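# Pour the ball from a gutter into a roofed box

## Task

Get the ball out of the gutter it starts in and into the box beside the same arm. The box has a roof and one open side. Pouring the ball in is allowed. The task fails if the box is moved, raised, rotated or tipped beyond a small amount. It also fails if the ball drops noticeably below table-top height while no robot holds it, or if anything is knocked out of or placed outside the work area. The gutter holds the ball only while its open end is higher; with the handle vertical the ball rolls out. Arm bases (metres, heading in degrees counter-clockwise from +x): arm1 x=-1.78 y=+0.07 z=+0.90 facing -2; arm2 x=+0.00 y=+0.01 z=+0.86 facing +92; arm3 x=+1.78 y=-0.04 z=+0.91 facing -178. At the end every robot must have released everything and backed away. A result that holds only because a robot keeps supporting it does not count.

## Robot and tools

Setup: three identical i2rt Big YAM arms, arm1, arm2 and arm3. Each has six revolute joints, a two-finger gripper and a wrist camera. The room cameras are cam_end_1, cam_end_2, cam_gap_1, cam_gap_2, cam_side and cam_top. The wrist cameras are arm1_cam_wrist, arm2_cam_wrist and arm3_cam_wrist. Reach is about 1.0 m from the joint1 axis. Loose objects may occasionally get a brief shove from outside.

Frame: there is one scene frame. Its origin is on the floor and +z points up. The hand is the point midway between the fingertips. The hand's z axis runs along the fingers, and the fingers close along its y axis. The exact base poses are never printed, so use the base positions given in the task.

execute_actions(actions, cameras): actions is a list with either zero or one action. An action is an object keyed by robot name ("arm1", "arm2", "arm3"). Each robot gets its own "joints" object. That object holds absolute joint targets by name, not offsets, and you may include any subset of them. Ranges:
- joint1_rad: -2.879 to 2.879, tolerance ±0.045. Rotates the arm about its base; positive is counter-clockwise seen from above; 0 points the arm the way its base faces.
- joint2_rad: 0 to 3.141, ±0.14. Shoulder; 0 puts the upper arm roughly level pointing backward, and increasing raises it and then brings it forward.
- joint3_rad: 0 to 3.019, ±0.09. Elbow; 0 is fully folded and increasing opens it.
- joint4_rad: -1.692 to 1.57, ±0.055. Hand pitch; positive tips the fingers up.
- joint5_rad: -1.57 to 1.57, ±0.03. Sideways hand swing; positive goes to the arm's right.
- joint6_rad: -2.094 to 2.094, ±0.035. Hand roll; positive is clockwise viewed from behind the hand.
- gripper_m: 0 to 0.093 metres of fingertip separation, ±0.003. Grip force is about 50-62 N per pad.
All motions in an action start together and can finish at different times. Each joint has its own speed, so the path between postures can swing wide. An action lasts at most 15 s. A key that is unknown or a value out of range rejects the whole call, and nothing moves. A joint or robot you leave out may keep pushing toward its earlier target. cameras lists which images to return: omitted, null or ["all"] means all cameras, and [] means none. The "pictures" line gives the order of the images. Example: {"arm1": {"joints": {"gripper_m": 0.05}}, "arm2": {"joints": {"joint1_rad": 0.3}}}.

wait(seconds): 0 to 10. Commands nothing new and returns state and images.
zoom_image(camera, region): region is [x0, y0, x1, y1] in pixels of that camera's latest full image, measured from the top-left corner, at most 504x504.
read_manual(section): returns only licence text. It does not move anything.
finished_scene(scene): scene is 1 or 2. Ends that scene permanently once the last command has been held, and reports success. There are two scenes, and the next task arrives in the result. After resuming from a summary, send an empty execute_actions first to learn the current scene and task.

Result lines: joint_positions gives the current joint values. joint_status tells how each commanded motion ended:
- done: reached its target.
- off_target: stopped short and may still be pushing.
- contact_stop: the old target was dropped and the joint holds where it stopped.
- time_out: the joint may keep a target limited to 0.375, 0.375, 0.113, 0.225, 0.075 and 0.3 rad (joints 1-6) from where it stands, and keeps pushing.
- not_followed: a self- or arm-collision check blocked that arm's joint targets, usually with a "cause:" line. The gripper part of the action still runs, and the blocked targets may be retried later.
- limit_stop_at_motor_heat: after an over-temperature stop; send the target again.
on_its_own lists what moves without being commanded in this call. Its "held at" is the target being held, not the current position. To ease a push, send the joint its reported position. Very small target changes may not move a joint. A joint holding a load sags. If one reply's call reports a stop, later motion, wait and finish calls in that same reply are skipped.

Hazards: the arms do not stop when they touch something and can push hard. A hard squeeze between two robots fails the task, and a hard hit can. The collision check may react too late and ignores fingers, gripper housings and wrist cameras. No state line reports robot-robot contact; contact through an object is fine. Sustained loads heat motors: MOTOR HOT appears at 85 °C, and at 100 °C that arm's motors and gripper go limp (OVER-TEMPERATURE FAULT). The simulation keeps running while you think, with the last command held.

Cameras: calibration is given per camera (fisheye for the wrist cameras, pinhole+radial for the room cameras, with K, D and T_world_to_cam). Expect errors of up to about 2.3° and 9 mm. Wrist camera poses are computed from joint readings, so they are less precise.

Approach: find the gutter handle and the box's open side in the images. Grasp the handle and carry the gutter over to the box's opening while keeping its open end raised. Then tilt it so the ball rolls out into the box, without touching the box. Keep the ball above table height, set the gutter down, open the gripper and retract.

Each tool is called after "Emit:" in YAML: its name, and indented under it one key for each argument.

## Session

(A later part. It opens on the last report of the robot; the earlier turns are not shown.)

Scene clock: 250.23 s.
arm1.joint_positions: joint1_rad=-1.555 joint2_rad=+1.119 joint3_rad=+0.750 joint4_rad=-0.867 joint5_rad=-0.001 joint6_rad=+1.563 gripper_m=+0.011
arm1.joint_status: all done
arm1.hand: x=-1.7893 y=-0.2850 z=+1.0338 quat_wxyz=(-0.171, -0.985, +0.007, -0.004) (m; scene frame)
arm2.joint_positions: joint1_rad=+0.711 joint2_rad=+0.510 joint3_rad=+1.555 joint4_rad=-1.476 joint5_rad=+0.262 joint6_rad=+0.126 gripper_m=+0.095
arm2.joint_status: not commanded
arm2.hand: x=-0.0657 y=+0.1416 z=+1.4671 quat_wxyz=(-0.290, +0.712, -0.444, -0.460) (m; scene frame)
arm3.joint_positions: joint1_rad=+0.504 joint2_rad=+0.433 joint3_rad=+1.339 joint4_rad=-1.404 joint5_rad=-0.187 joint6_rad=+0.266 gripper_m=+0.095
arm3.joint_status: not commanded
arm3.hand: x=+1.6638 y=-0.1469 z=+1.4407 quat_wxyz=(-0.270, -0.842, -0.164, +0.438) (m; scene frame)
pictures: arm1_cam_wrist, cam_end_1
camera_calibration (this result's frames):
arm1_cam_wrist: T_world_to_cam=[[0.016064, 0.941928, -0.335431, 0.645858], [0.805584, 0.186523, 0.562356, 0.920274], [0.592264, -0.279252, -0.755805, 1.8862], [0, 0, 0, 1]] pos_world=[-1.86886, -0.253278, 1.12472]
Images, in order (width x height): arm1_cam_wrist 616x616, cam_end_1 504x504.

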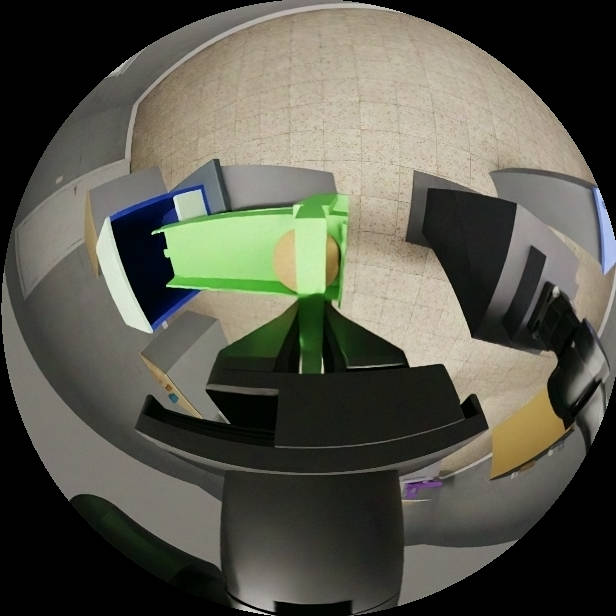

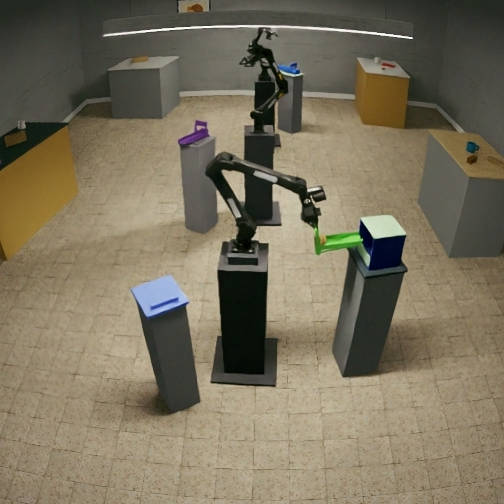

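Emit:
zoom_image:
  camera: "arm1_cam_wrist"
  region: [80, 160, 260, 340]

Emit:
zoom_image:
  camera: "cam_end_1"
  region: [310, 200, 410, 300]

Region (80, 160, 260, 340) of arm1_cam_wrist's 616x616 image, scaled by 2.800, with more detail than that image has.

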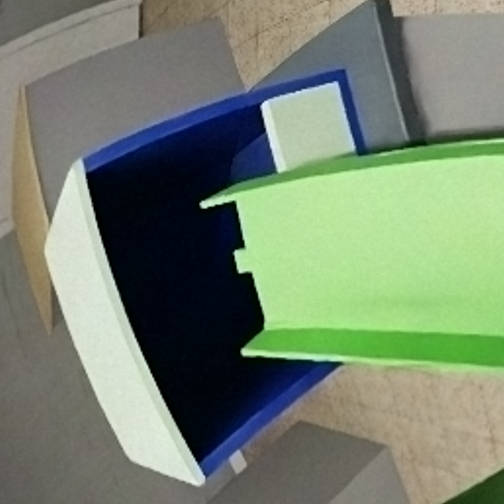

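Region (310, 200, 410, 300) of cam_end_1's 504x504 image, scaled by 5.040, with more detail than that image has.

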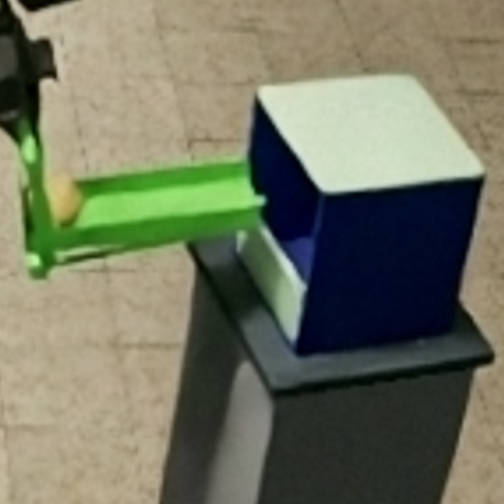

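Emit:
execute_actions:
  actions:
    - {"arm1": {"joints": {"joint2_rad": 1.243, "joint3_rad": 0.952, "joint4_rad": -0.906}}}
  cameras: ["arm1_cam_wrist", "cam_end_1"]

Scene clock: 275.83 s.
arm1.joint_positions: joint1_rad=-1.555 joint2_rad=+1.252 joint3_rad=+0.887 joint4_rad=-0.901 joint5_rad=-0.001 joint6_rad=+1.563 gripper_m=+0.011
arm1.joint_status: all done
arm1.hand: x=-1.7903 y=-0.3285 z=+1.0439 quat_wxyz=(-0.156, -0.988, +0.007, -0.004) (m; scene frame)
arm2.joint_positions: joint1_rad=+0.711 joint2_rad=+0.510 joint3_rad=+1.555 joint4_rad=-1.476 joint5_rad=+0.262 joint6_rad=+0.126 gripper_m=+0.095
arm2.joint_status: not commanded
arm2.hand: x=-0.0657 y=+0.1416 z=+1.4671 quat_wxyz=(-0.290, +0.712, -0.444, -0.460) (m; scene frame)
arm3.joint_positions: joint1_rad=+0.504 joint2_rad=+0.433 joint3_rad=+1.339 joint4_rad=-1.404 joint5_rad=-0.187 joint6_rad=+0.266 gripper_m=+0.095
arm3.joint_status: not commanded
arm3.hand: x=+1.6638 y=-0.1469 z=+1.4407 quat_wxyz=(-0.270, -0.842, -0.164, +0.438) (m; scene frame)
pictures: arm1_cam_wrist, cam_end_1
camera_calibration (this result's frames):
arm1_cam_wrist: T_world_to_cam=[[0.0159, 0.951493, -0.307258, 0.663643], [0.805172, 0.170013, 0.568149, 0.911358], [0.592828, -0.256429, -0.763413, 1.89869], [0, 0, 0, 1]] pos_world=[-1.86995, -0.299515, 1.13561]
Images, in order (width x height): arm1_cam_wrist 616x616, cam_end_1 504x504.

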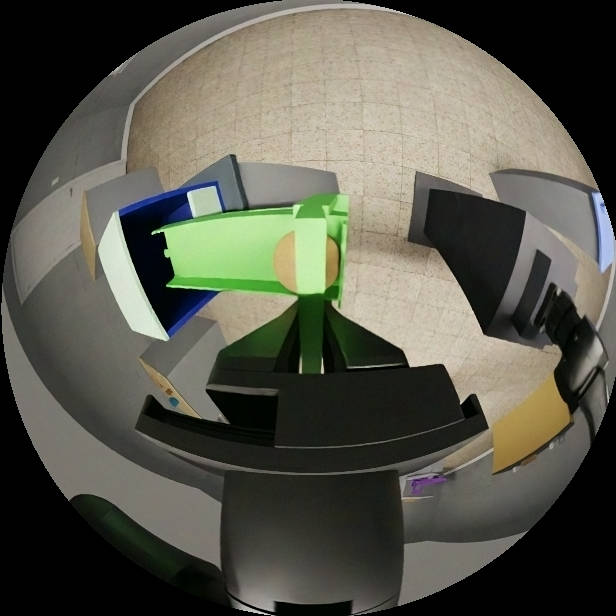

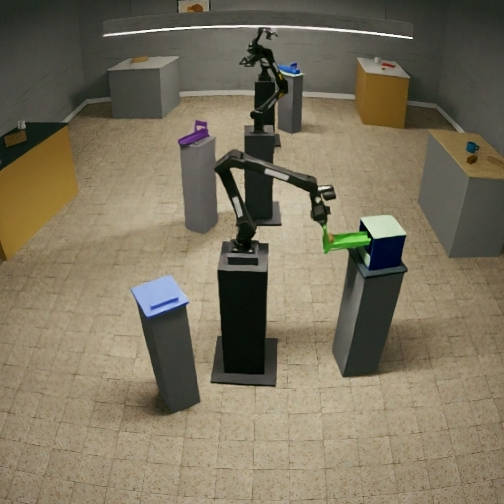

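Emit:
zoom_image:
  camera: "cam_end_1"
  region: [310, 200, 410, 300]

Emit:
zoom_image:
  camera: "arm1_cam_wrist"
  region: [80, 165, 260, 345]

Region (310, 200, 410, 300) of cam_end_1's 504x504 image, scaled by 5.040, with more detail than that image has.

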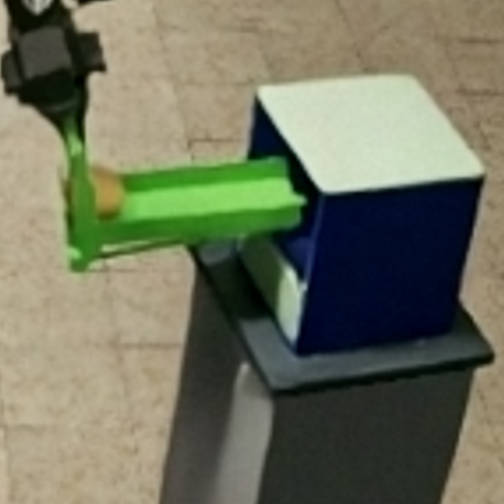

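Region (80, 165, 260, 345) of arm1_cam_wrist's 616x616 image, scaled by 2.800, with more detail than that image has.

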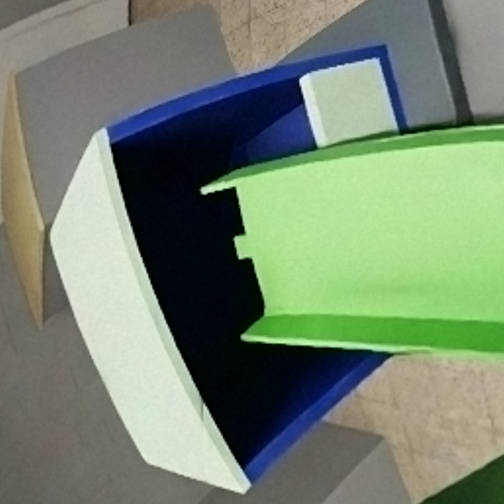

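Emit:
execute_actions:
  actions:
    - {"arm1": {"joints": {"joint2_rad": 1.369, "joint3_rad": 1.107, "joint4_rad": -0.968}}}
  cameras: ["arm1_cam_wrist", "cam_end_1"]

Scene clock: 291.73 s.
arm1.joint_positions: joint1_rad=-1.555 joint2_rad=+1.378 joint3_rad=+1.040 joint4_rad=-0.959 joint5_rad=-0.001 joint6_rad=+1.563 gripper_m=+0.011
arm1.joint_status: all done
arm1.hand: x=-1.7913 y=-0.3726 z=+1.0553 quat_wxyz=(-0.140, -0.990, +0.007, -0.005) (m; scene frame)
arm2.joint_positions: joint1_rad=+0.711 joint2_rad=+0.510 joint3_rad=+1.555 joint4_rad=-1.476 joint5_rad=+0.262 joint6_rad=+0.126 gripper_m=+0.095
arm2.joint_status: not commanded
arm2.hand: x=-0.0657 y=+0.1416 z=+1.4671 quat_wxyz=(-0.290, +0.712, -0.444, -0.460) (m; scene frame)
arm3.joint_positions: joint1_rad=+0.504 joint2_rad=+0.433 joint3_rad=+1.339 joint4_rad=-1.404 joint5_rad=-0.187 joint6_rad=+0.266 gripper_m=+0.095
arm3.joint_status: not commanded
arm3.hand: x=+1.6638 y=-0.1469 z=+1.4407 quat_wxyz=(-0.270, -0.842, -0.164, +0.438) (m; scene frame)
pictures: arm1_cam_wrist, cam_end_1
camera_calibration (this result's frames):
arm1_cam_wrist: T_world_to_cam=[[0.0160843, 0.960742, -0.276977, 0.680924], [0.804732, 0.151967, 0.573857, 0.899649], [0.59342, -0.232122, -0.770696, 1.91456], [0, 0, 0, 1]] pos_world=[-1.87107, -0.346498, 1.14788]
Images, in order (width x height): arm1_cam_wrist 616x616, cam_end_1 504x504.

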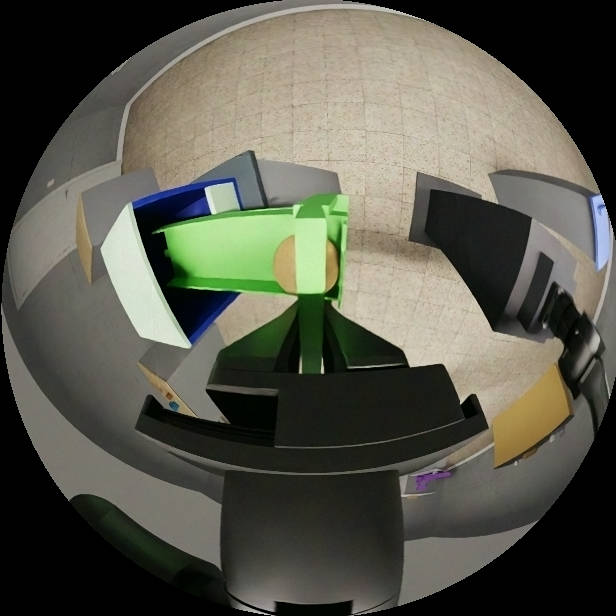

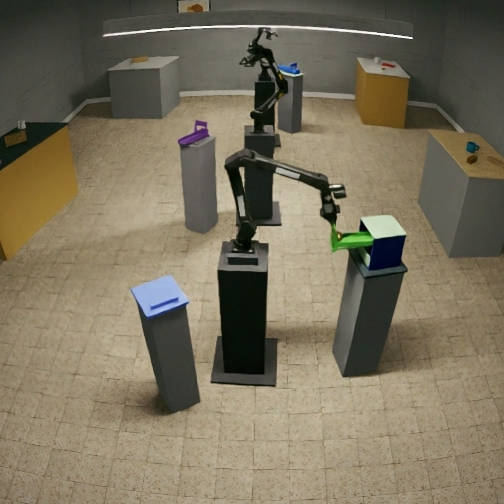

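Emit:
execute_actions:
  actions:
    - {"arm1": {"joints": {"joint2_rad": 1.475, "joint3_rad": 1.25, "joint4_rad": -1.037}}}
  cameras: ["arm1_cam_wrist", "cam_end_1"]

Scene clock: 296.17 s.
arm1.joint_positions: joint1_rad=-1.555 joint2_rad=+1.481 joint3_rad=+1.181 joint4_rad=-1.027 joint5_rad=-0.001 joint6_rad=+1.563 gripper_m=+0.011
arm1.joint_status: all done
arm1.hand: x=-1.7922 y=-0.4095 z=+1.0659 quat_wxyz=(-0.125, -0.992, +0.007, -0.005) (m; scene frame)
arm2.joint_positions: joint1_rad=+0.711 joint2_rad=+0.510 joint3_rad=+1.555 joint4_rad=-1.476 joint5_rad=+0.262 joint6_rad=+0.126 gripper_m=+0.095
arm2.joint_status: not commanded
arm2.hand: x=-0.0657 y=+0.1416 z=+1.4671 quat_wxyz=(-0.290, +0.712, -0.444, -0.460) (m; scene frame)
arm3.joint_positions: joint1_rad=+0.504 joint2_rad=+0.433 joint3_rad=+1.339 joint4_rad=-1.404 joint5_rad=-0.187 joint6_rad=+0.266 gripper_m=+0.095
arm3.joint_status: not commanded
arm3.hand: x=+1.6638 y=-0.1469 z=+1.4407 quat_wxyz=(-0.270, -0.842, -0.164, +0.438) (m; scene frame)
pictures: arm1_cam_wrist, cam_end_1
camera_calibration (this result's frames):
arm1_cam_wrist: T_world_to_cam=[[0.0158722, 0.96875, -0.247531, 0.690857], [0.804317, 0.134697, 0.578733, 0.886868], [0.593989, -0.208279, -0.777044, 1.93226], [0, 0, 0, 1]] pos_world=[-1.87203, -0.386278, 1.1592]
Images, in order (width x height): arm1_cam_wrist 616x616, cam_end_1 504x504.

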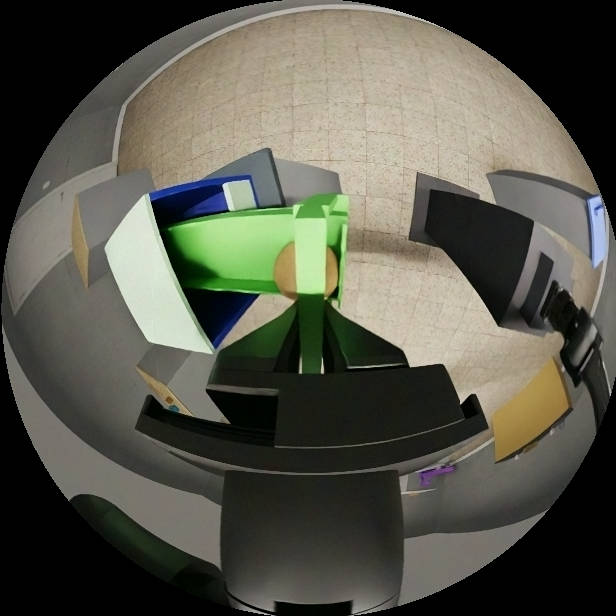

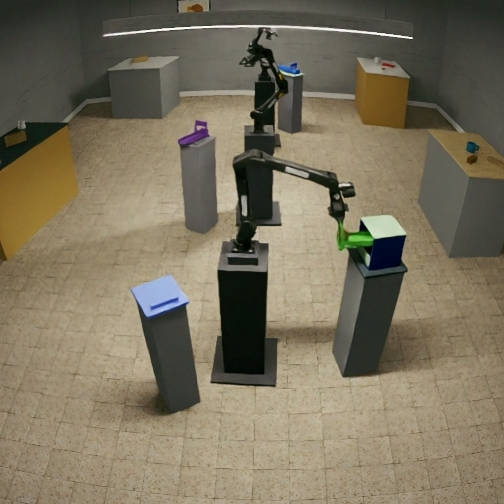

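Emit:
execute_actions:
  actions:
    - {"arm1": {"joints": {"joint4_rad": -1.175}}}
  cameras: ["arm1_cam_wrist", "cam_end_1"]

Scene clock: 300.03 s.
arm1.joint_positions: joint1_rad=-1.555 joint2_rad=+1.481 joint3_rad=+1.181 joint4_rad=-1.163 joint5_rad=-0.001 joint6_rad=+1.563 gripper_m=+0.011
arm1.joint_status: all done
arm1.hand: x=-1.7915 y=-0.3766 z=+1.0599 quat_wxyz=(-0.057, -0.998, +0.007, -0.006) (m; scene frame)
arm2.joint_positions: joint1_rad=+0.711 joint2_rad=+0.510 joint3_rad=+1.555 joint4_rad=-1.476 joint5_rad=+0.262 joint6_rad=+0.126 gripper_m=+0.095
arm2.joint_status: not commanded
arm2.hand: x=-0.0657 y=+0.1416 z=+1.4671 quat_wxyz=(-0.290, +0.712, -0.444, -0.460) (m; scene frame)
arm3.joint_positions: joint1_rad=+0.504 joint2_rad=+0.433 joint3_rad=+1.339 joint4_rad=-1.404 joint5_rad=-0.187 joint6_rad=+0.266 gripper_m=+0.095
arm3.joint_status: not commanded
arm3.hand: x=+1.6638 y=-0.1469 z=+1.4407 quat_wxyz=(-0.270, -0.842, -0.164, +0.438) (m; scene frame)
pictures: arm1_cam_wrist, cam_end_1
camera_calibration (this result's frames):
arm1_cam_wrist: T_world_to_cam=[[0.0146683, 0.993406, -0.11371, 0.522767], [0.802515, 0.056141, 0.593985, 0.836356], [0.596452, -0.099967, -0.796399, 1.99968], [0, 0, 0, 1]] pos_world=[-1.87157, -0.366372, 1.1552]
Images, in order (width x height): arm1_cam_wrist 616x616, cam_end_1 504x504.

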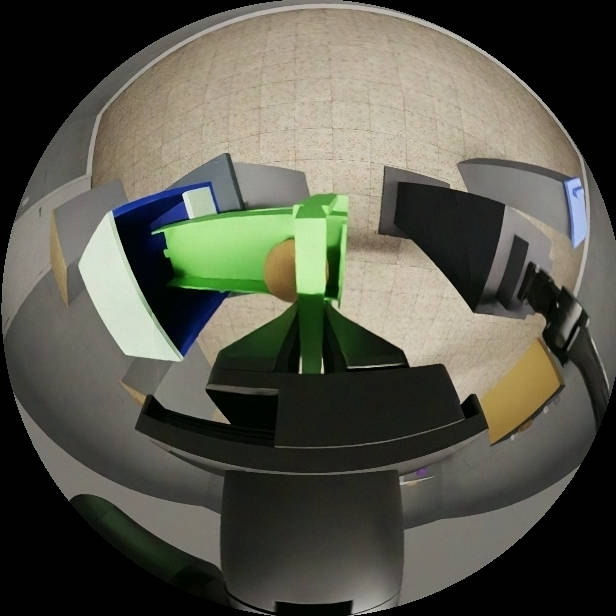

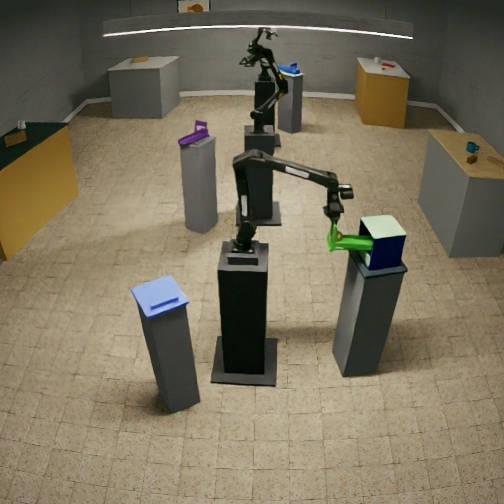

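The ball has started rolling; checking again.

Emit:
execute_actions:
  actions: []
  cameras: ["arm1_cam_wrist", "cam_end_1"]

Scene clock: 302.60 s.
arm1.joint_positions: joint1_rad=-1.555 joint2_rad=+1.481 joint3_rad=+1.181 joint4_rad=-1.164 joint5_rad=-0.001 joint6_rad=+1.563 gripper_m=+0.011
arm1.joint_status: all done
arm1.hand: x=-1.7915 y=-0.3765 z=+1.0599 quat_wxyz=(-0.057, -0.998, +0.007, -0.006) (m; scene frame)
arm2.joint_positions: joint1_rad=+0.711 joint2_rad=+0.510 joint3_rad=+1.555 joint4_rad=-1.476 joint5_rad=+0.262 joint6_rad=+0.126 gripper_m=+0.095
arm2.joint_status: not commanded
arm2.hand: x=-0.0657 y=+0.1416 z=+1.4671 quat_wxyz=(-0.290, +0.712, -0.444, -0.460) (m; scene frame)
arm3.joint_positions: joint1_rad=+0.504 joint2_rad=+0.433 joint3_rad=+1.339 joint4_rad=-1.404 joint5_rad=-0.187 joint6_rad=+0.266 gripper_m=+0.095
arm3.joint_status: not commanded
arm3.hand: x=+1.6638 y=-0.1469 z=+1.4407 quat_wxyz=(-0.270, -0.842, -0.164, +0.438) (m; scene frame)
pictures: arm1_cam_wrist, cam_end_1
camera_calibration (this result's frames):
arm1_cam_wrist: T_world_to_cam=[[0.0146644, 0.993449, -0.113331, 0.522281], [0.80251, 0.0559184, 0.594013, 0.836233], [0.596459, -0.0996604, -0.796432, 1.99984], [0, 0, 0, 1]] pos_world=[-1.87157, -0.366315, 1.1552]
Images, in order (width x height): arm1_cam_wrist 616x616, cam_end_1 504x504.

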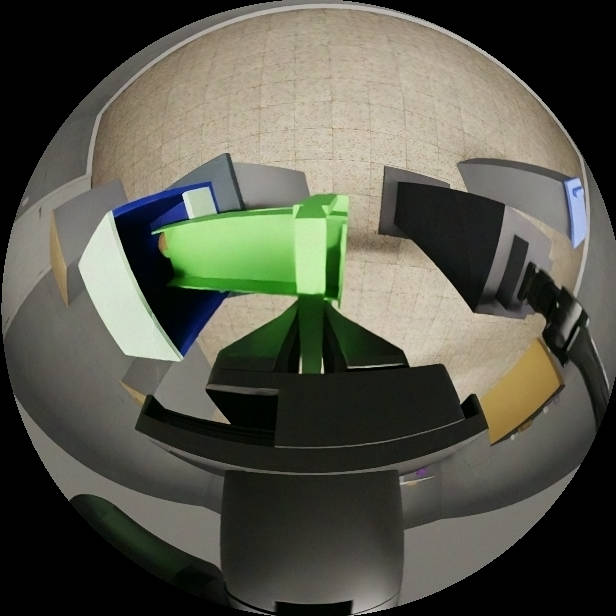

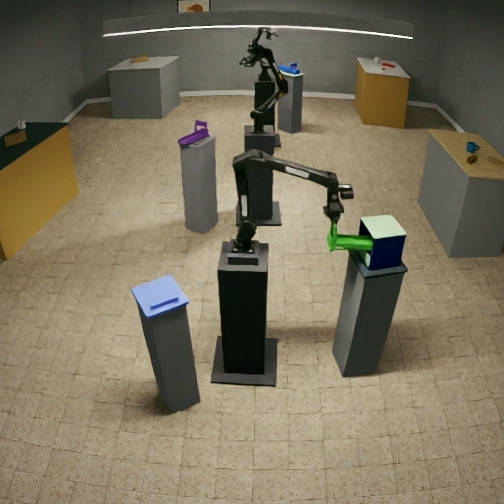

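Emit:
execute_actions:
  actions:
    - {"arm1": {"joints": {"joint2_rad": 1.335, "joint3_rad": 1.08}}}
  cameras: ["arm1_cam_wrist", "cam_end_1"]

Scene clock: 311.70 s.
arm1.joint_positions: joint1_rad=-1.555 joint2_rad=+1.326 joint3_rad=+1.089 joint4_rad=-1.168 joint5_rad=-0.001 joint6_rad=+1.563 gripper_m=+0.011
arm1.joint_status: all done
arm1.hand: x=-1.7910 y=-0.3375 z=+1.0856 quat_wxyz=(-0.087, -0.996, +0.007, -0.005) (m; scene frame)
arm2.joint_positions: joint1_rad=+0.711 joint2_rad=+0.510 joint3_rad=+1.555 joint4_rad=-1.476 joint5_rad=+0.262 joint6_rad=+0.126 gripper_m=+0.095
arm2.joint_status: not commanded
arm2.hand: x=-0.0657 y=+0.1416 z=+1.4671 quat_wxyz=(-0.290, +0.712, -0.444, -0.460) (m; scene frame)
arm3.joint_positions: joint1_rad=+0.504 joint2_rad=+0.433 joint3_rad=+1.339 joint4_rad=-1.404 joint5_rad=-0.187 joint6_rad=+0.266 gripper_m=+0.095
arm3.joint_status: not commanded
arm3.hand: x=+1.6638 y=-0.1469 z=+1.4407 quat_wxyz=(-0.270, -0.842, -0.164, +0.438) (m; scene frame)
pictures: arm1_cam_wrist, cam_end_1
camera_calibration (this result's frames):
arm1_cam_wrist: T_world_to_cam=[[0.0152386, 0.985007, -0.171841, 0.54814], [0.80328, 0.090279, 0.588719, 0.837107], [0.595406, -0.147008, -0.789861, 1.99895], [0, 0, 0, 1]] pos_world=[-1.87097, -0.321633, 1.18027]
Images, in order (width x height): arm1_cam_wrist 616x616, cam_end_1 504x504.

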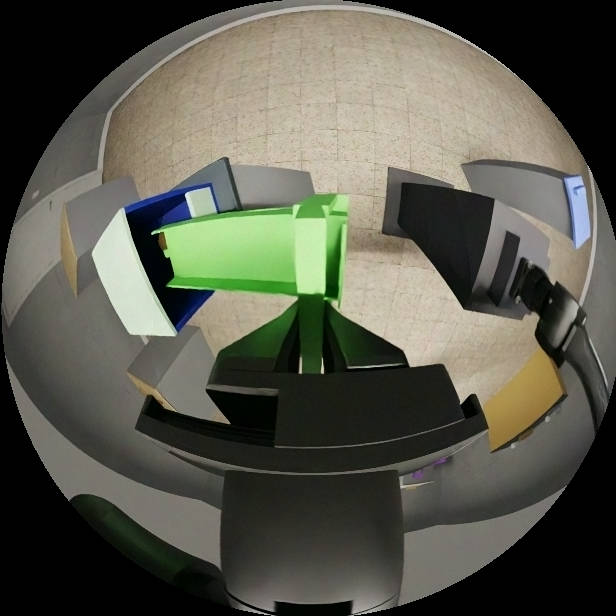

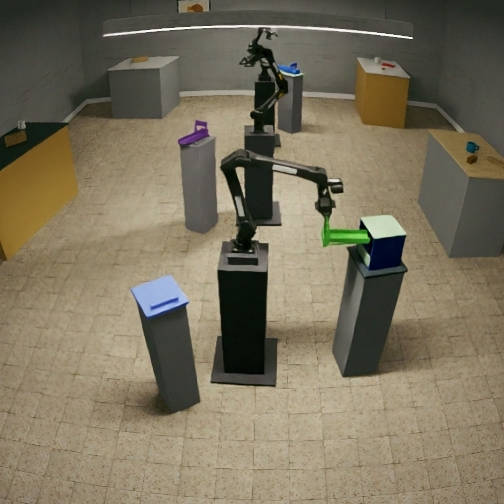

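Emit:
execute_actions:
  actions:
    - {"arm1": {"joints": {"joint4_rad": -1.35}}}
  cameras: ["arm1_cam_wrist", "cam_end_1"]

Scene clock: 316.77 s.
arm1.joint_positions: joint1_rad=-1.555 joint2_rad=+1.326 joint3_rad=+1.089 joint4_rad=-1.337 joint5_rad=-0.001 joint6_rad=+1.563 gripper_m=+0.011
arm1.joint_status: all done
arm1.hand: x=-1.7901 y=-0.2961 z=+1.0820 quat_wxyz=(-0.002, -1.000, +0.006, -0.007) (m; scene frame)
arm2.joint_positions: joint1_rad=+0.711 joint2_rad=+0.510 joint3_rad=+1.555 joint4_rad=-1.476 joint5_rad=+0.262 joint6_rad=+0.126 gripper_m=+0.095
arm2.joint_status: not commanded
arm2.hand: x=-0.0657 y=+0.1416 z=+1.4671 quat_wxyz=(-0.290, +0.712, -0.444, -0.460) (m; scene frame)
arm3.joint_positions: joint1_rad=+0.504 joint2_rad=+0.433 joint3_rad=+1.339 joint4_rad=-1.404 joint5_rad=-0.187 joint6_rad=+0.266 gripper_m=+0.095
arm3.joint_status: not commanded
arm3.hand: x=+1.6638 y=-0.1469 z=+1.4407 quat_wxyz=(-0.270, -0.842, -0.164, +0.438) (m; scene frame)
pictures: arm1_cam_wrist, cam_end_1
camera_calibration (this result's frames):
arm1_cam_wrist: T_world_to_cam=[[0.0133971, 0.999903, -0.00372164, 0.325998], [0.801135, -0.00850663, 0.598423, 0.791209], [0.598333, -0.0109987, -0.801172, 2.05938], [0, 0, 0, 1]] pos_world=[-1.87043, -0.296586, 1.17765]
Images, in order (width x height): arm1_cam_wrist 616x616, cam_end_1 504x504.

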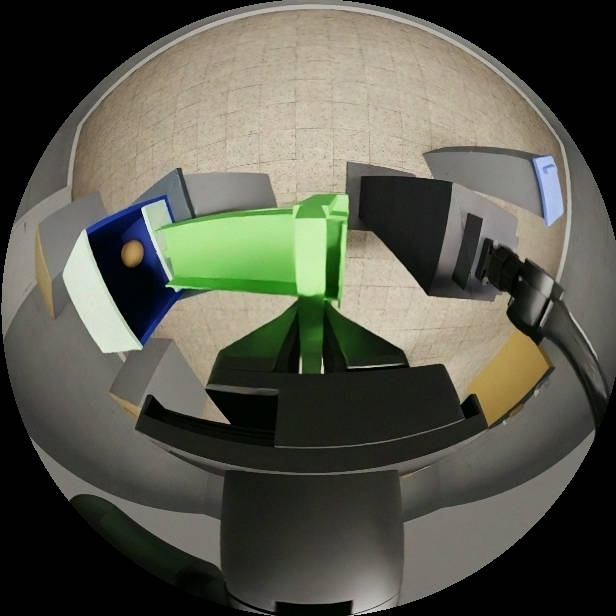

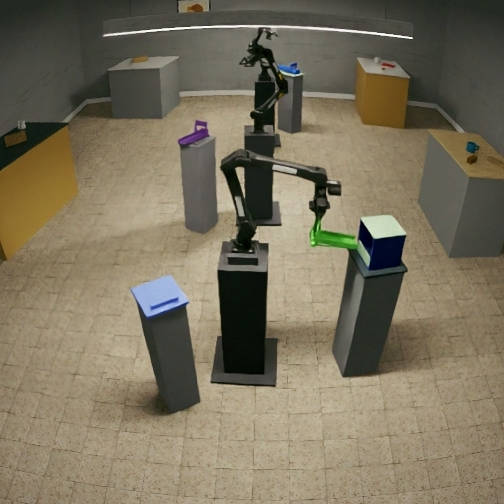

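Emit:
execute_actions:
  actions:
    - {"arm1": {"joints": {"joint1_rad": 2.06, "joint5_rad": -0.258, "joint6_rad": -0.122}}}
  cameras: ["arm1_cam_wrist", "cam_end_1"]

Scene clock: 327.83 s.
arm1.joint_positions: joint1_rad=+2.059 joint2_rad=+1.335 joint3_rad=+1.089 joint4_rad=-1.337 joint5_rad=-0.256 joint6_rad=-0.114 gripper_m=+0.011
arm1.joint_status: all done
arm1.hand: x=-1.9810 y=+0.3814 z=+1.0766 quat_wxyz=(+0.108, +0.869, -0.479, -0.061) (m; scene frame)
arm2.joint_positions: joint1_rad=+0.711 joint2_rad=+0.510 joint3_rad=+1.555 joint4_rad=-1.476 joint5_rad=+0.262 joint6_rad=+0.126 gripper_m=+0.095
arm2.joint_status: not commanded
arm2.hand: x=-0.0657 y=+0.1416 z=+1.4671 quat_wxyz=(-0.290, +0.712, -0.444, -0.460) (m; scene frame)
arm3.joint_positions: joint1_rad=+0.504 joint2_rad=+0.433 joint3_rad=+1.339 joint4_rad=-1.404 joint5_rad=-0.187 joint6_rad=+0.266 gripper_m=+0.095
arm3.joint_status: not commanded
arm3.hand: x=+1.6638 y=-0.1469 z=+1.4407 quat_wxyz=(-0.270, -0.842, -0.164, +0.438) (m; scene frame)
pictures: arm1_cam_wrist, cam_end_1
camera_calibration (this result's frames):
arm1_cam_wrist: T_world_to_cam=[[0.820288, 0.516498, -0.245678, 1.69439], [0.553685, -0.60941, 0.567497, 0.725418], [0.143393, -0.601539, -0.785869, 1.48431], [0, 0, 0, 1]] pos_world=[-2.00438, 0.459797, 1.17108]
Images, in order (width x height): arm1_cam_wrist 616x616, cam_end_1 504x504.

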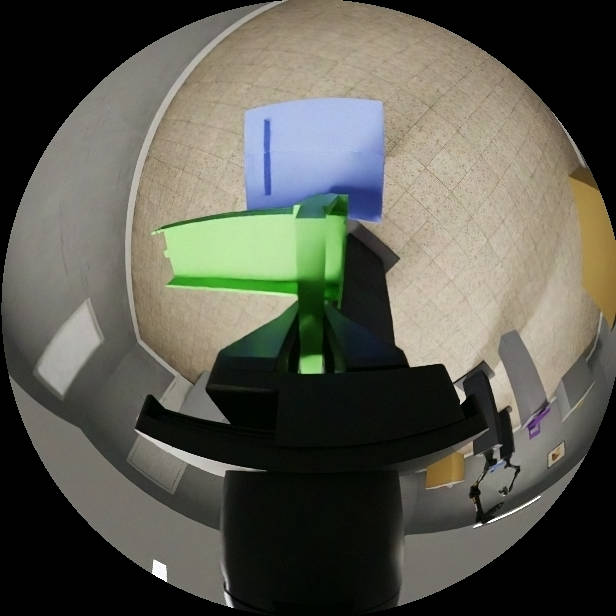

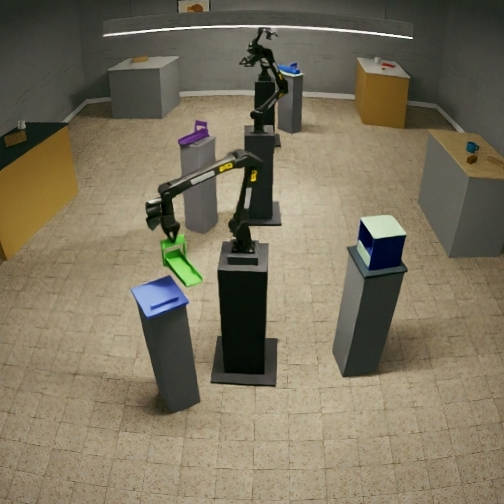

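Emit:
execute_actions:
  actions:
    - {"arm1": {"joints": {"joint2_rad": 1.715, "joint3_rad": 1.355, "joint4_rad": -1.125}}}
  cameras: ["arm1_cam_wrist", "cam_end_1"]

Scene clock: 334.87 s.
arm1.joint_positions: joint1_rad=+2.059 joint2_rad=+1.727 joint3_rad=+1.305 joint4_rad=-1.130 joint5_rad=-0.256 joint6_rad=-0.114 gripper_m=+0.011
arm1.joint_status: all done
arm1.hand: x=-2.0385 y=+0.5014 z=+0.9910 quat_wxyz=(+0.099, +0.870, -0.477, -0.074) (m; scene frame)
arm2.joint_positions: joint1_rad=+0.711 joint2_rad=+0.510 joint3_rad=+1.555 joint4_rad=-1.476 joint5_rad=+0.262 joint6_rad=+0.126 gripper_m=+0.095
arm2.joint_status: not commanded
arm2.hand: x=-0.0657 y=+0.1416 z=+1.4671 quat_wxyz=(-0.290, +0.712, -0.444, -0.460) (m; scene frame)
arm3.joint_positions: joint1_rad=+0.504 joint2_rad=+0.433 joint3_rad=+1.339 joint4_rad=-1.404 joint5_rad=-0.187 joint6_rad=+0.266 gripper_m=+0.095
arm3.joint_status: not commanded
arm3.hand: x=+1.6638 y=-0.1469 z=+1.4407 quat_wxyz=(-0.270, -0.842, -0.164, +0.438) (m; scene frame)
pictures: arm1_cam_wrist, cam_end_1
camera_calibration (this result's frames):
arm1_cam_wrist: T_world_to_cam=[[0.816582, 0.523977, -0.242161, 1.6437], [0.561761, -0.624914, 0.542131, 0.928355], [0.132734, -0.578731, -0.804644, 1.48284], [0, 0, 0, 1]] pos_world=[-2.06056, 0.577044, 1.08791]
Images, in order (width x height): arm1_cam_wrist 616x616, cam_end_1 504x504.

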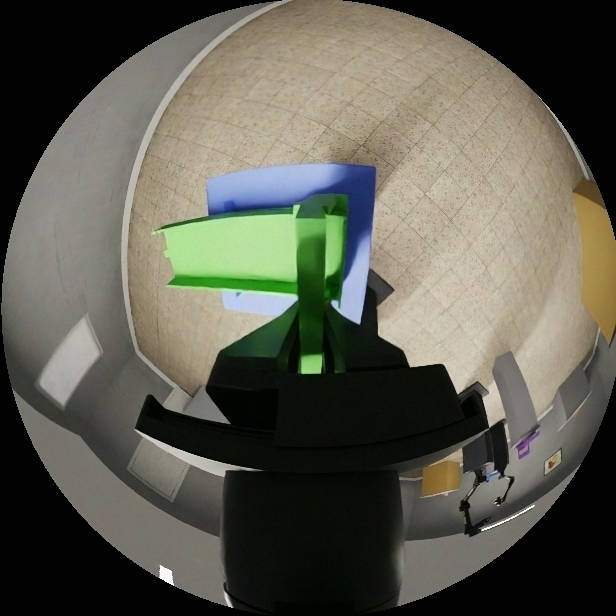

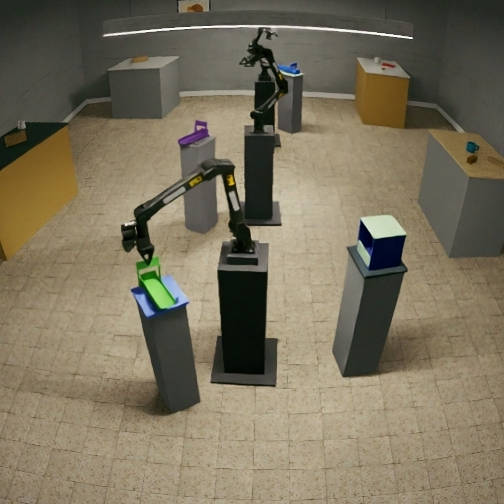

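Emit:
execute_actions:
  actions:
    - {"arm1": {"joints": {"joint2_rad": 1.756, "joint4_rad": -1.16}}}
  cameras: ["arm1_cam_wrist", "cam_end_1"]

Scene clock: 343.00 s.
arm1.joint_positions: joint1_rad=+2.059 joint2_rad=+1.743 joint3_rad=+1.305 joint4_rad=-1.146 joint5_rad=-0.256 joint6_rad=-0.114 gripper_m=+0.011
arm1.joint_status: all done
arm1.hand: x=-2.0364 y=+0.4973 z=+0.9836 quat_wxyz=(+0.108, +0.869, -0.479, -0.061) (m; scene frame)
arm2.joint_positions: joint1_rad=+0.711 joint2_rad=+0.510 joint3_rad=+1.555 joint4_rad=-1.476 joint5_rad=+0.262 joint6_rad=+0.126 gripper_m=+0.095
arm2.joint_status: not commanded
arm2.hand: x=-0.0657 y=+0.1416 z=+1.4671 quat_wxyz=(-0.290, +0.712, -0.444, -0.460) (m; scene frame)
arm3.joint_positions: joint1_rad=+0.504 joint2_rad=+0.433 joint3_rad=+1.339 joint4_rad=-1.404 joint5_rad=-0.187 joint6_rad=+0.266 gripper_m=+0.095
arm3.joint_status: not commanded
arm3.hand: x=+1.6638 y=-0.1469 z=+1.4407 quat_wxyz=(-0.270, -0.842, -0.164, +0.438) (m; scene frame)
pictures: arm1_cam_wrist, cam_end_1
camera_calibration (this result's frames):
arm1_cam_wrist: T_world_to_cam=[[0.820127, 0.516734, -0.245718, 1.6567], [0.553842, -0.609057, 0.567722, 0.879448], [0.143705, -0.601693, -0.785693, 1.48934], [0, 0, 0, 1]] pos_world=[-2.05981, 0.575683, 1.07796]
Images, in order (width x height): arm1_cam_wrist 616x616, cam_end_1 504x504.

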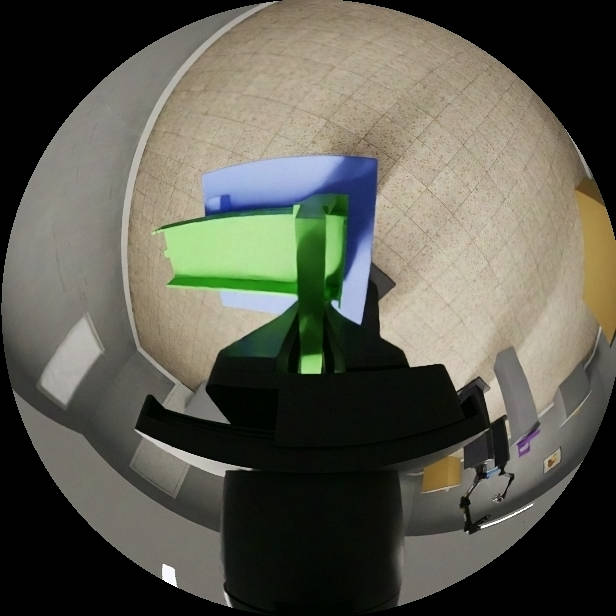

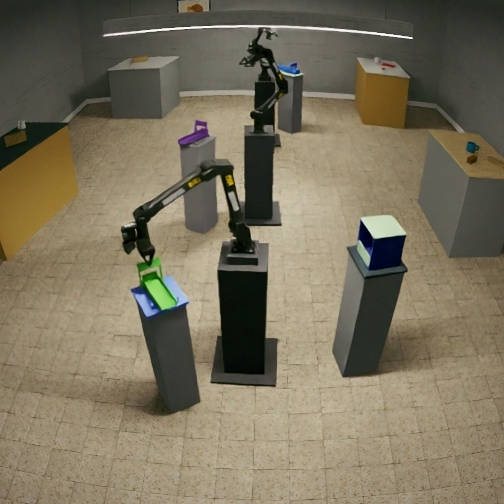

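Emit:
execute_actions:
  actions:
    - {"arm1": {"joints": {"joint2_rad": 1.776}}}
  cameras: ["arm1_cam_wrist"]

Scene clock: 345.80 s.
arm1.joint_positions: joint1_rad=+2.059 joint2_rad=+1.763 joint3_rad=+1.305 joint4_rad=-1.146 joint5_rad=-0.256 joint6_rad=-0.114 gripper_m=+0.011
arm1.joint_status: all done
arm1.hand: x=-2.0359 y=+0.4964 z=+0.9740 quat_wxyz=(+0.114, +0.868, -0.480, -0.053) (m; scene frame)
arm2.joint_positions: joint1_rad=+0.711 joint2_rad=+0.510 joint3_rad=+1.555 joint4_rad=-1.476 joint5_rad=+0.262 joint6_rad=+0.126 gripper_m=+0.095
arm2.joint_status: not commanded
arm2.hand: x=-0.0657 y=+0.1416 z=+1.4671 quat_wxyz=(-0.290, +0.712, -0.444, -0.460) (m; scene frame)
arm3.joint_positions: joint1_rad=+0.504 joint2_rad=+0.433 joint3_rad=+1.339 joint4_rad=-1.404 joint5_rad=-0.187 joint6_rad=+0.266 gripper_m=+0.095
arm3.joint_status: not commanded
arm3.hand: x=+1.6638 y=-0.1469 z=+1.4407 quat_wxyz=(-0.270, -0.842, -0.164, +0.438) (m; scene frame)
pictures: arm1_cam_wrist
camera_calibration (this result's frames):
arm1_cam_wrist: T_world_to_cam=[[0.822388, 0.512113, -0.247828, 1.66334], [0.548664, -0.598675, 0.583572, 0.852912], [0.150486, -0.615897, -0.773321, 1.49], [0, 0, 0, 1]] pos_world=[-2.0601, 0.576486, 1.06674]
Images, in order (width x height): arm1_cam_wrist 616x616.

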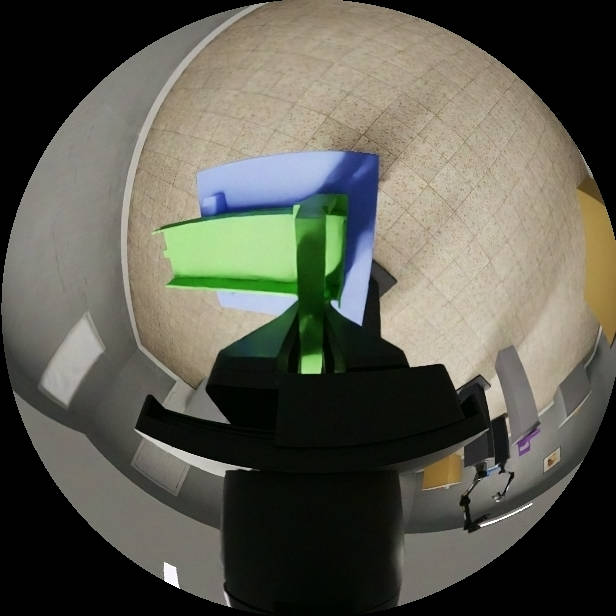

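Emit:
execute_actions:
  actions:
    - {"arm1": {"joints": {"gripper_m": 0.055}}}
  cameras: ["arm1_cam_wrist", "cam_end_1"]

Scene clock: 350.37 s.
arm1.joint_positions: joint1_rad=+2.059 joint2_rad=+1.763 joint3_rad=+1.305 joint4_rad=-1.146 joint5_rad=-0.256 joint6_rad=-0.114 gripper_m=+0.055
arm1.joint_status: all done
arm1.hand: x=-2.0359 y=+0.4964 z=+0.9740 quat_wxyz=(+0.114, +0.868, -0.480, -0.053) (m; scene frame)
arm2.joint_positions: joint1_rad=+0.711 joint2_rad=+0.510 joint3_rad=+1.555 joint4_rad=-1.476 joint5_rad=+0.262 joint6_rad=+0.126 gripper_m=+0.095
arm2.joint_status: not commanded
arm2.hand: x=-0.0657 y=+0.1416 z=+1.4671 quat_wxyz=(-0.290, +0.712, -0.444, -0.460) (m; scene frame)
arm3.joint_positions: joint1_rad=+0.504 joint2_rad=+0.433 joint3_rad=+1.339 joint4_rad=-1.404 joint5_rad=-0.187 joint6_rad=+0.266 gripper_m=+0.095
arm3.joint_status: not commanded
arm3.hand: x=+1.6638 y=-0.1469 z=+1.4407 quat_wxyz=(-0.270, -0.842, -0.164, +0.438) (m; scene frame)
pictures: arm1_cam_wrist, cam_end_1
camera_calibration (this result's frames):
arm1_cam_wrist: T_world_to_cam=[[0.822388, 0.512113, -0.247828, 1.66334], [0.548664, -0.598675, 0.583572, 0.852912], [0.150486, -0.615897, -0.773321, 1.49], [0, 0, 0, 1]] pos_world=[-2.0601, 0.576486, 1.06674]
Images, in order (width x height): arm1_cam_wrist 616x616, cam_end_1 504x504.

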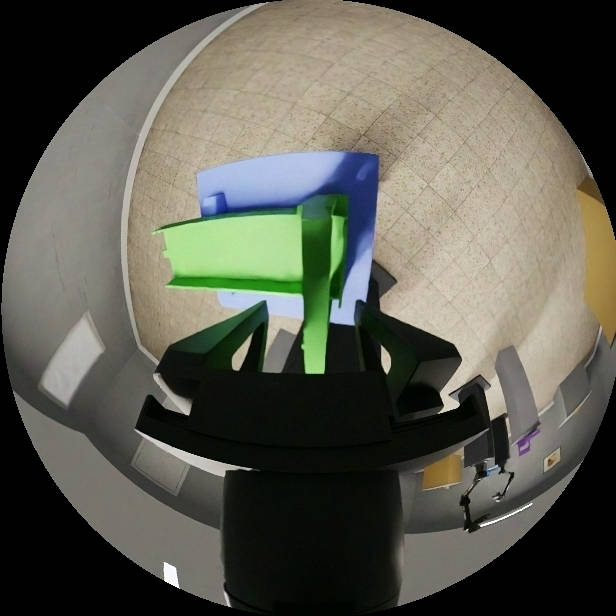

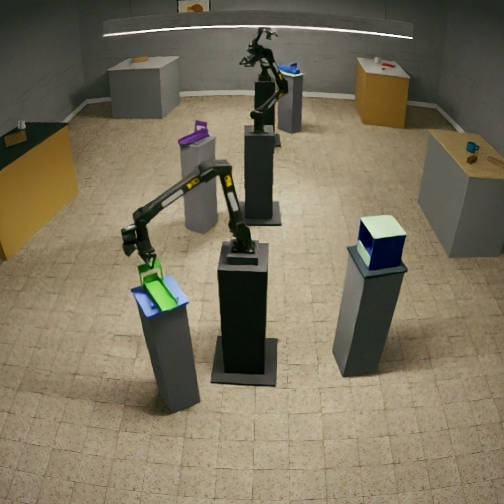

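Emit:
execute_actions:
  actions:
    - {"arm1": {"joints": {"joint2_rad": 1.45}}}
  cameras: ["arm1_cam_wrist", "cam_end_1"]

Scene clock: 353.93 s.
arm1.joint_positions: joint1_rad=+2.059 joint2_rad=+1.441 joint3_rad=+1.325 joint4_rad=-1.147 joint5_rad=-0.256 joint6_rad=-0.114 gripper_m=+0.055
arm1.joint_status: all done
arm1.hand: x=-2.0366 y=+0.4948 z=+1.1355 quat_wxyz=(+0.015, +0.870, -0.456, -0.190) (m; scene frame)
arm2.joint_positions: joint1_rad=+0.711 joint2_rad=+0.510 joint3_rad=+1.555 joint4_rad=-1.476 joint5_rad=+0.262 joint6_rad=+0.126 gripper_m=+0.095
arm2.joint_status: not commanded
arm2.hand: x=-0.0657 y=+0.1416 z=+1.4671 quat_wxyz=(-0.290, +0.712, -0.444, -0.460) (m; scene frame)
arm3.joint_positions: joint1_rad=+0.504 joint2_rad=+0.433 joint3_rad=+1.339 joint4_rad=-1.404 joint5_rad=-0.187 joint6_rad=+0.266 gripper_m=+0.095
arm3.joint_status: not commanded
arm3.hand: x=+1.6638 y=-0.1469 z=+1.4407 quat_wxyz=(-0.270, -0.842, -0.164, +0.438) (m; scene frame)
pictures: arm1_cam_wrist, cam_end_1
camera_calibration (this result's frames):
arm1_cam_wrist: T_world_to_cam=[[0.787227, 0.583698, -0.198924, 1.54218], [0.616233, -0.732576, 0.289118, 1.29626], [0.0230312, -0.350185, -0.936397, 1.40817], [0, 0, 0, 1]] pos_world=[-2.04527, 0.542564, 1.25061]
Images, in order (width x height): arm1_cam_wrist 616x616, cam_end_1 504x504.

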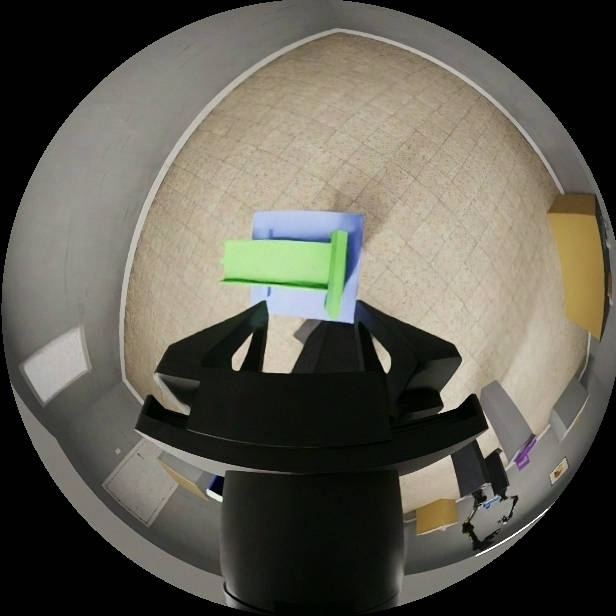

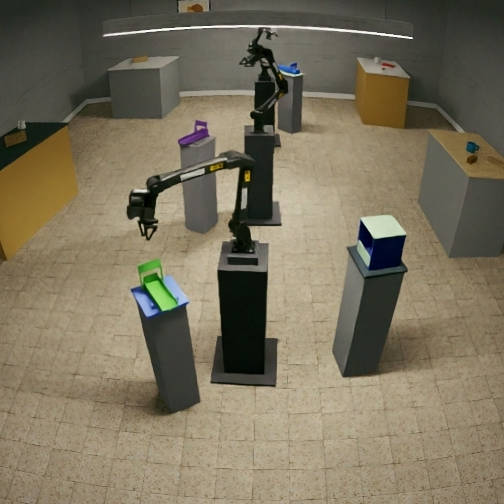

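The gutter is back on its table, the ball is in the box, and the arm is clear.

Emit:
finished_scene:
  scene: 2

The scene is finished: the task was done.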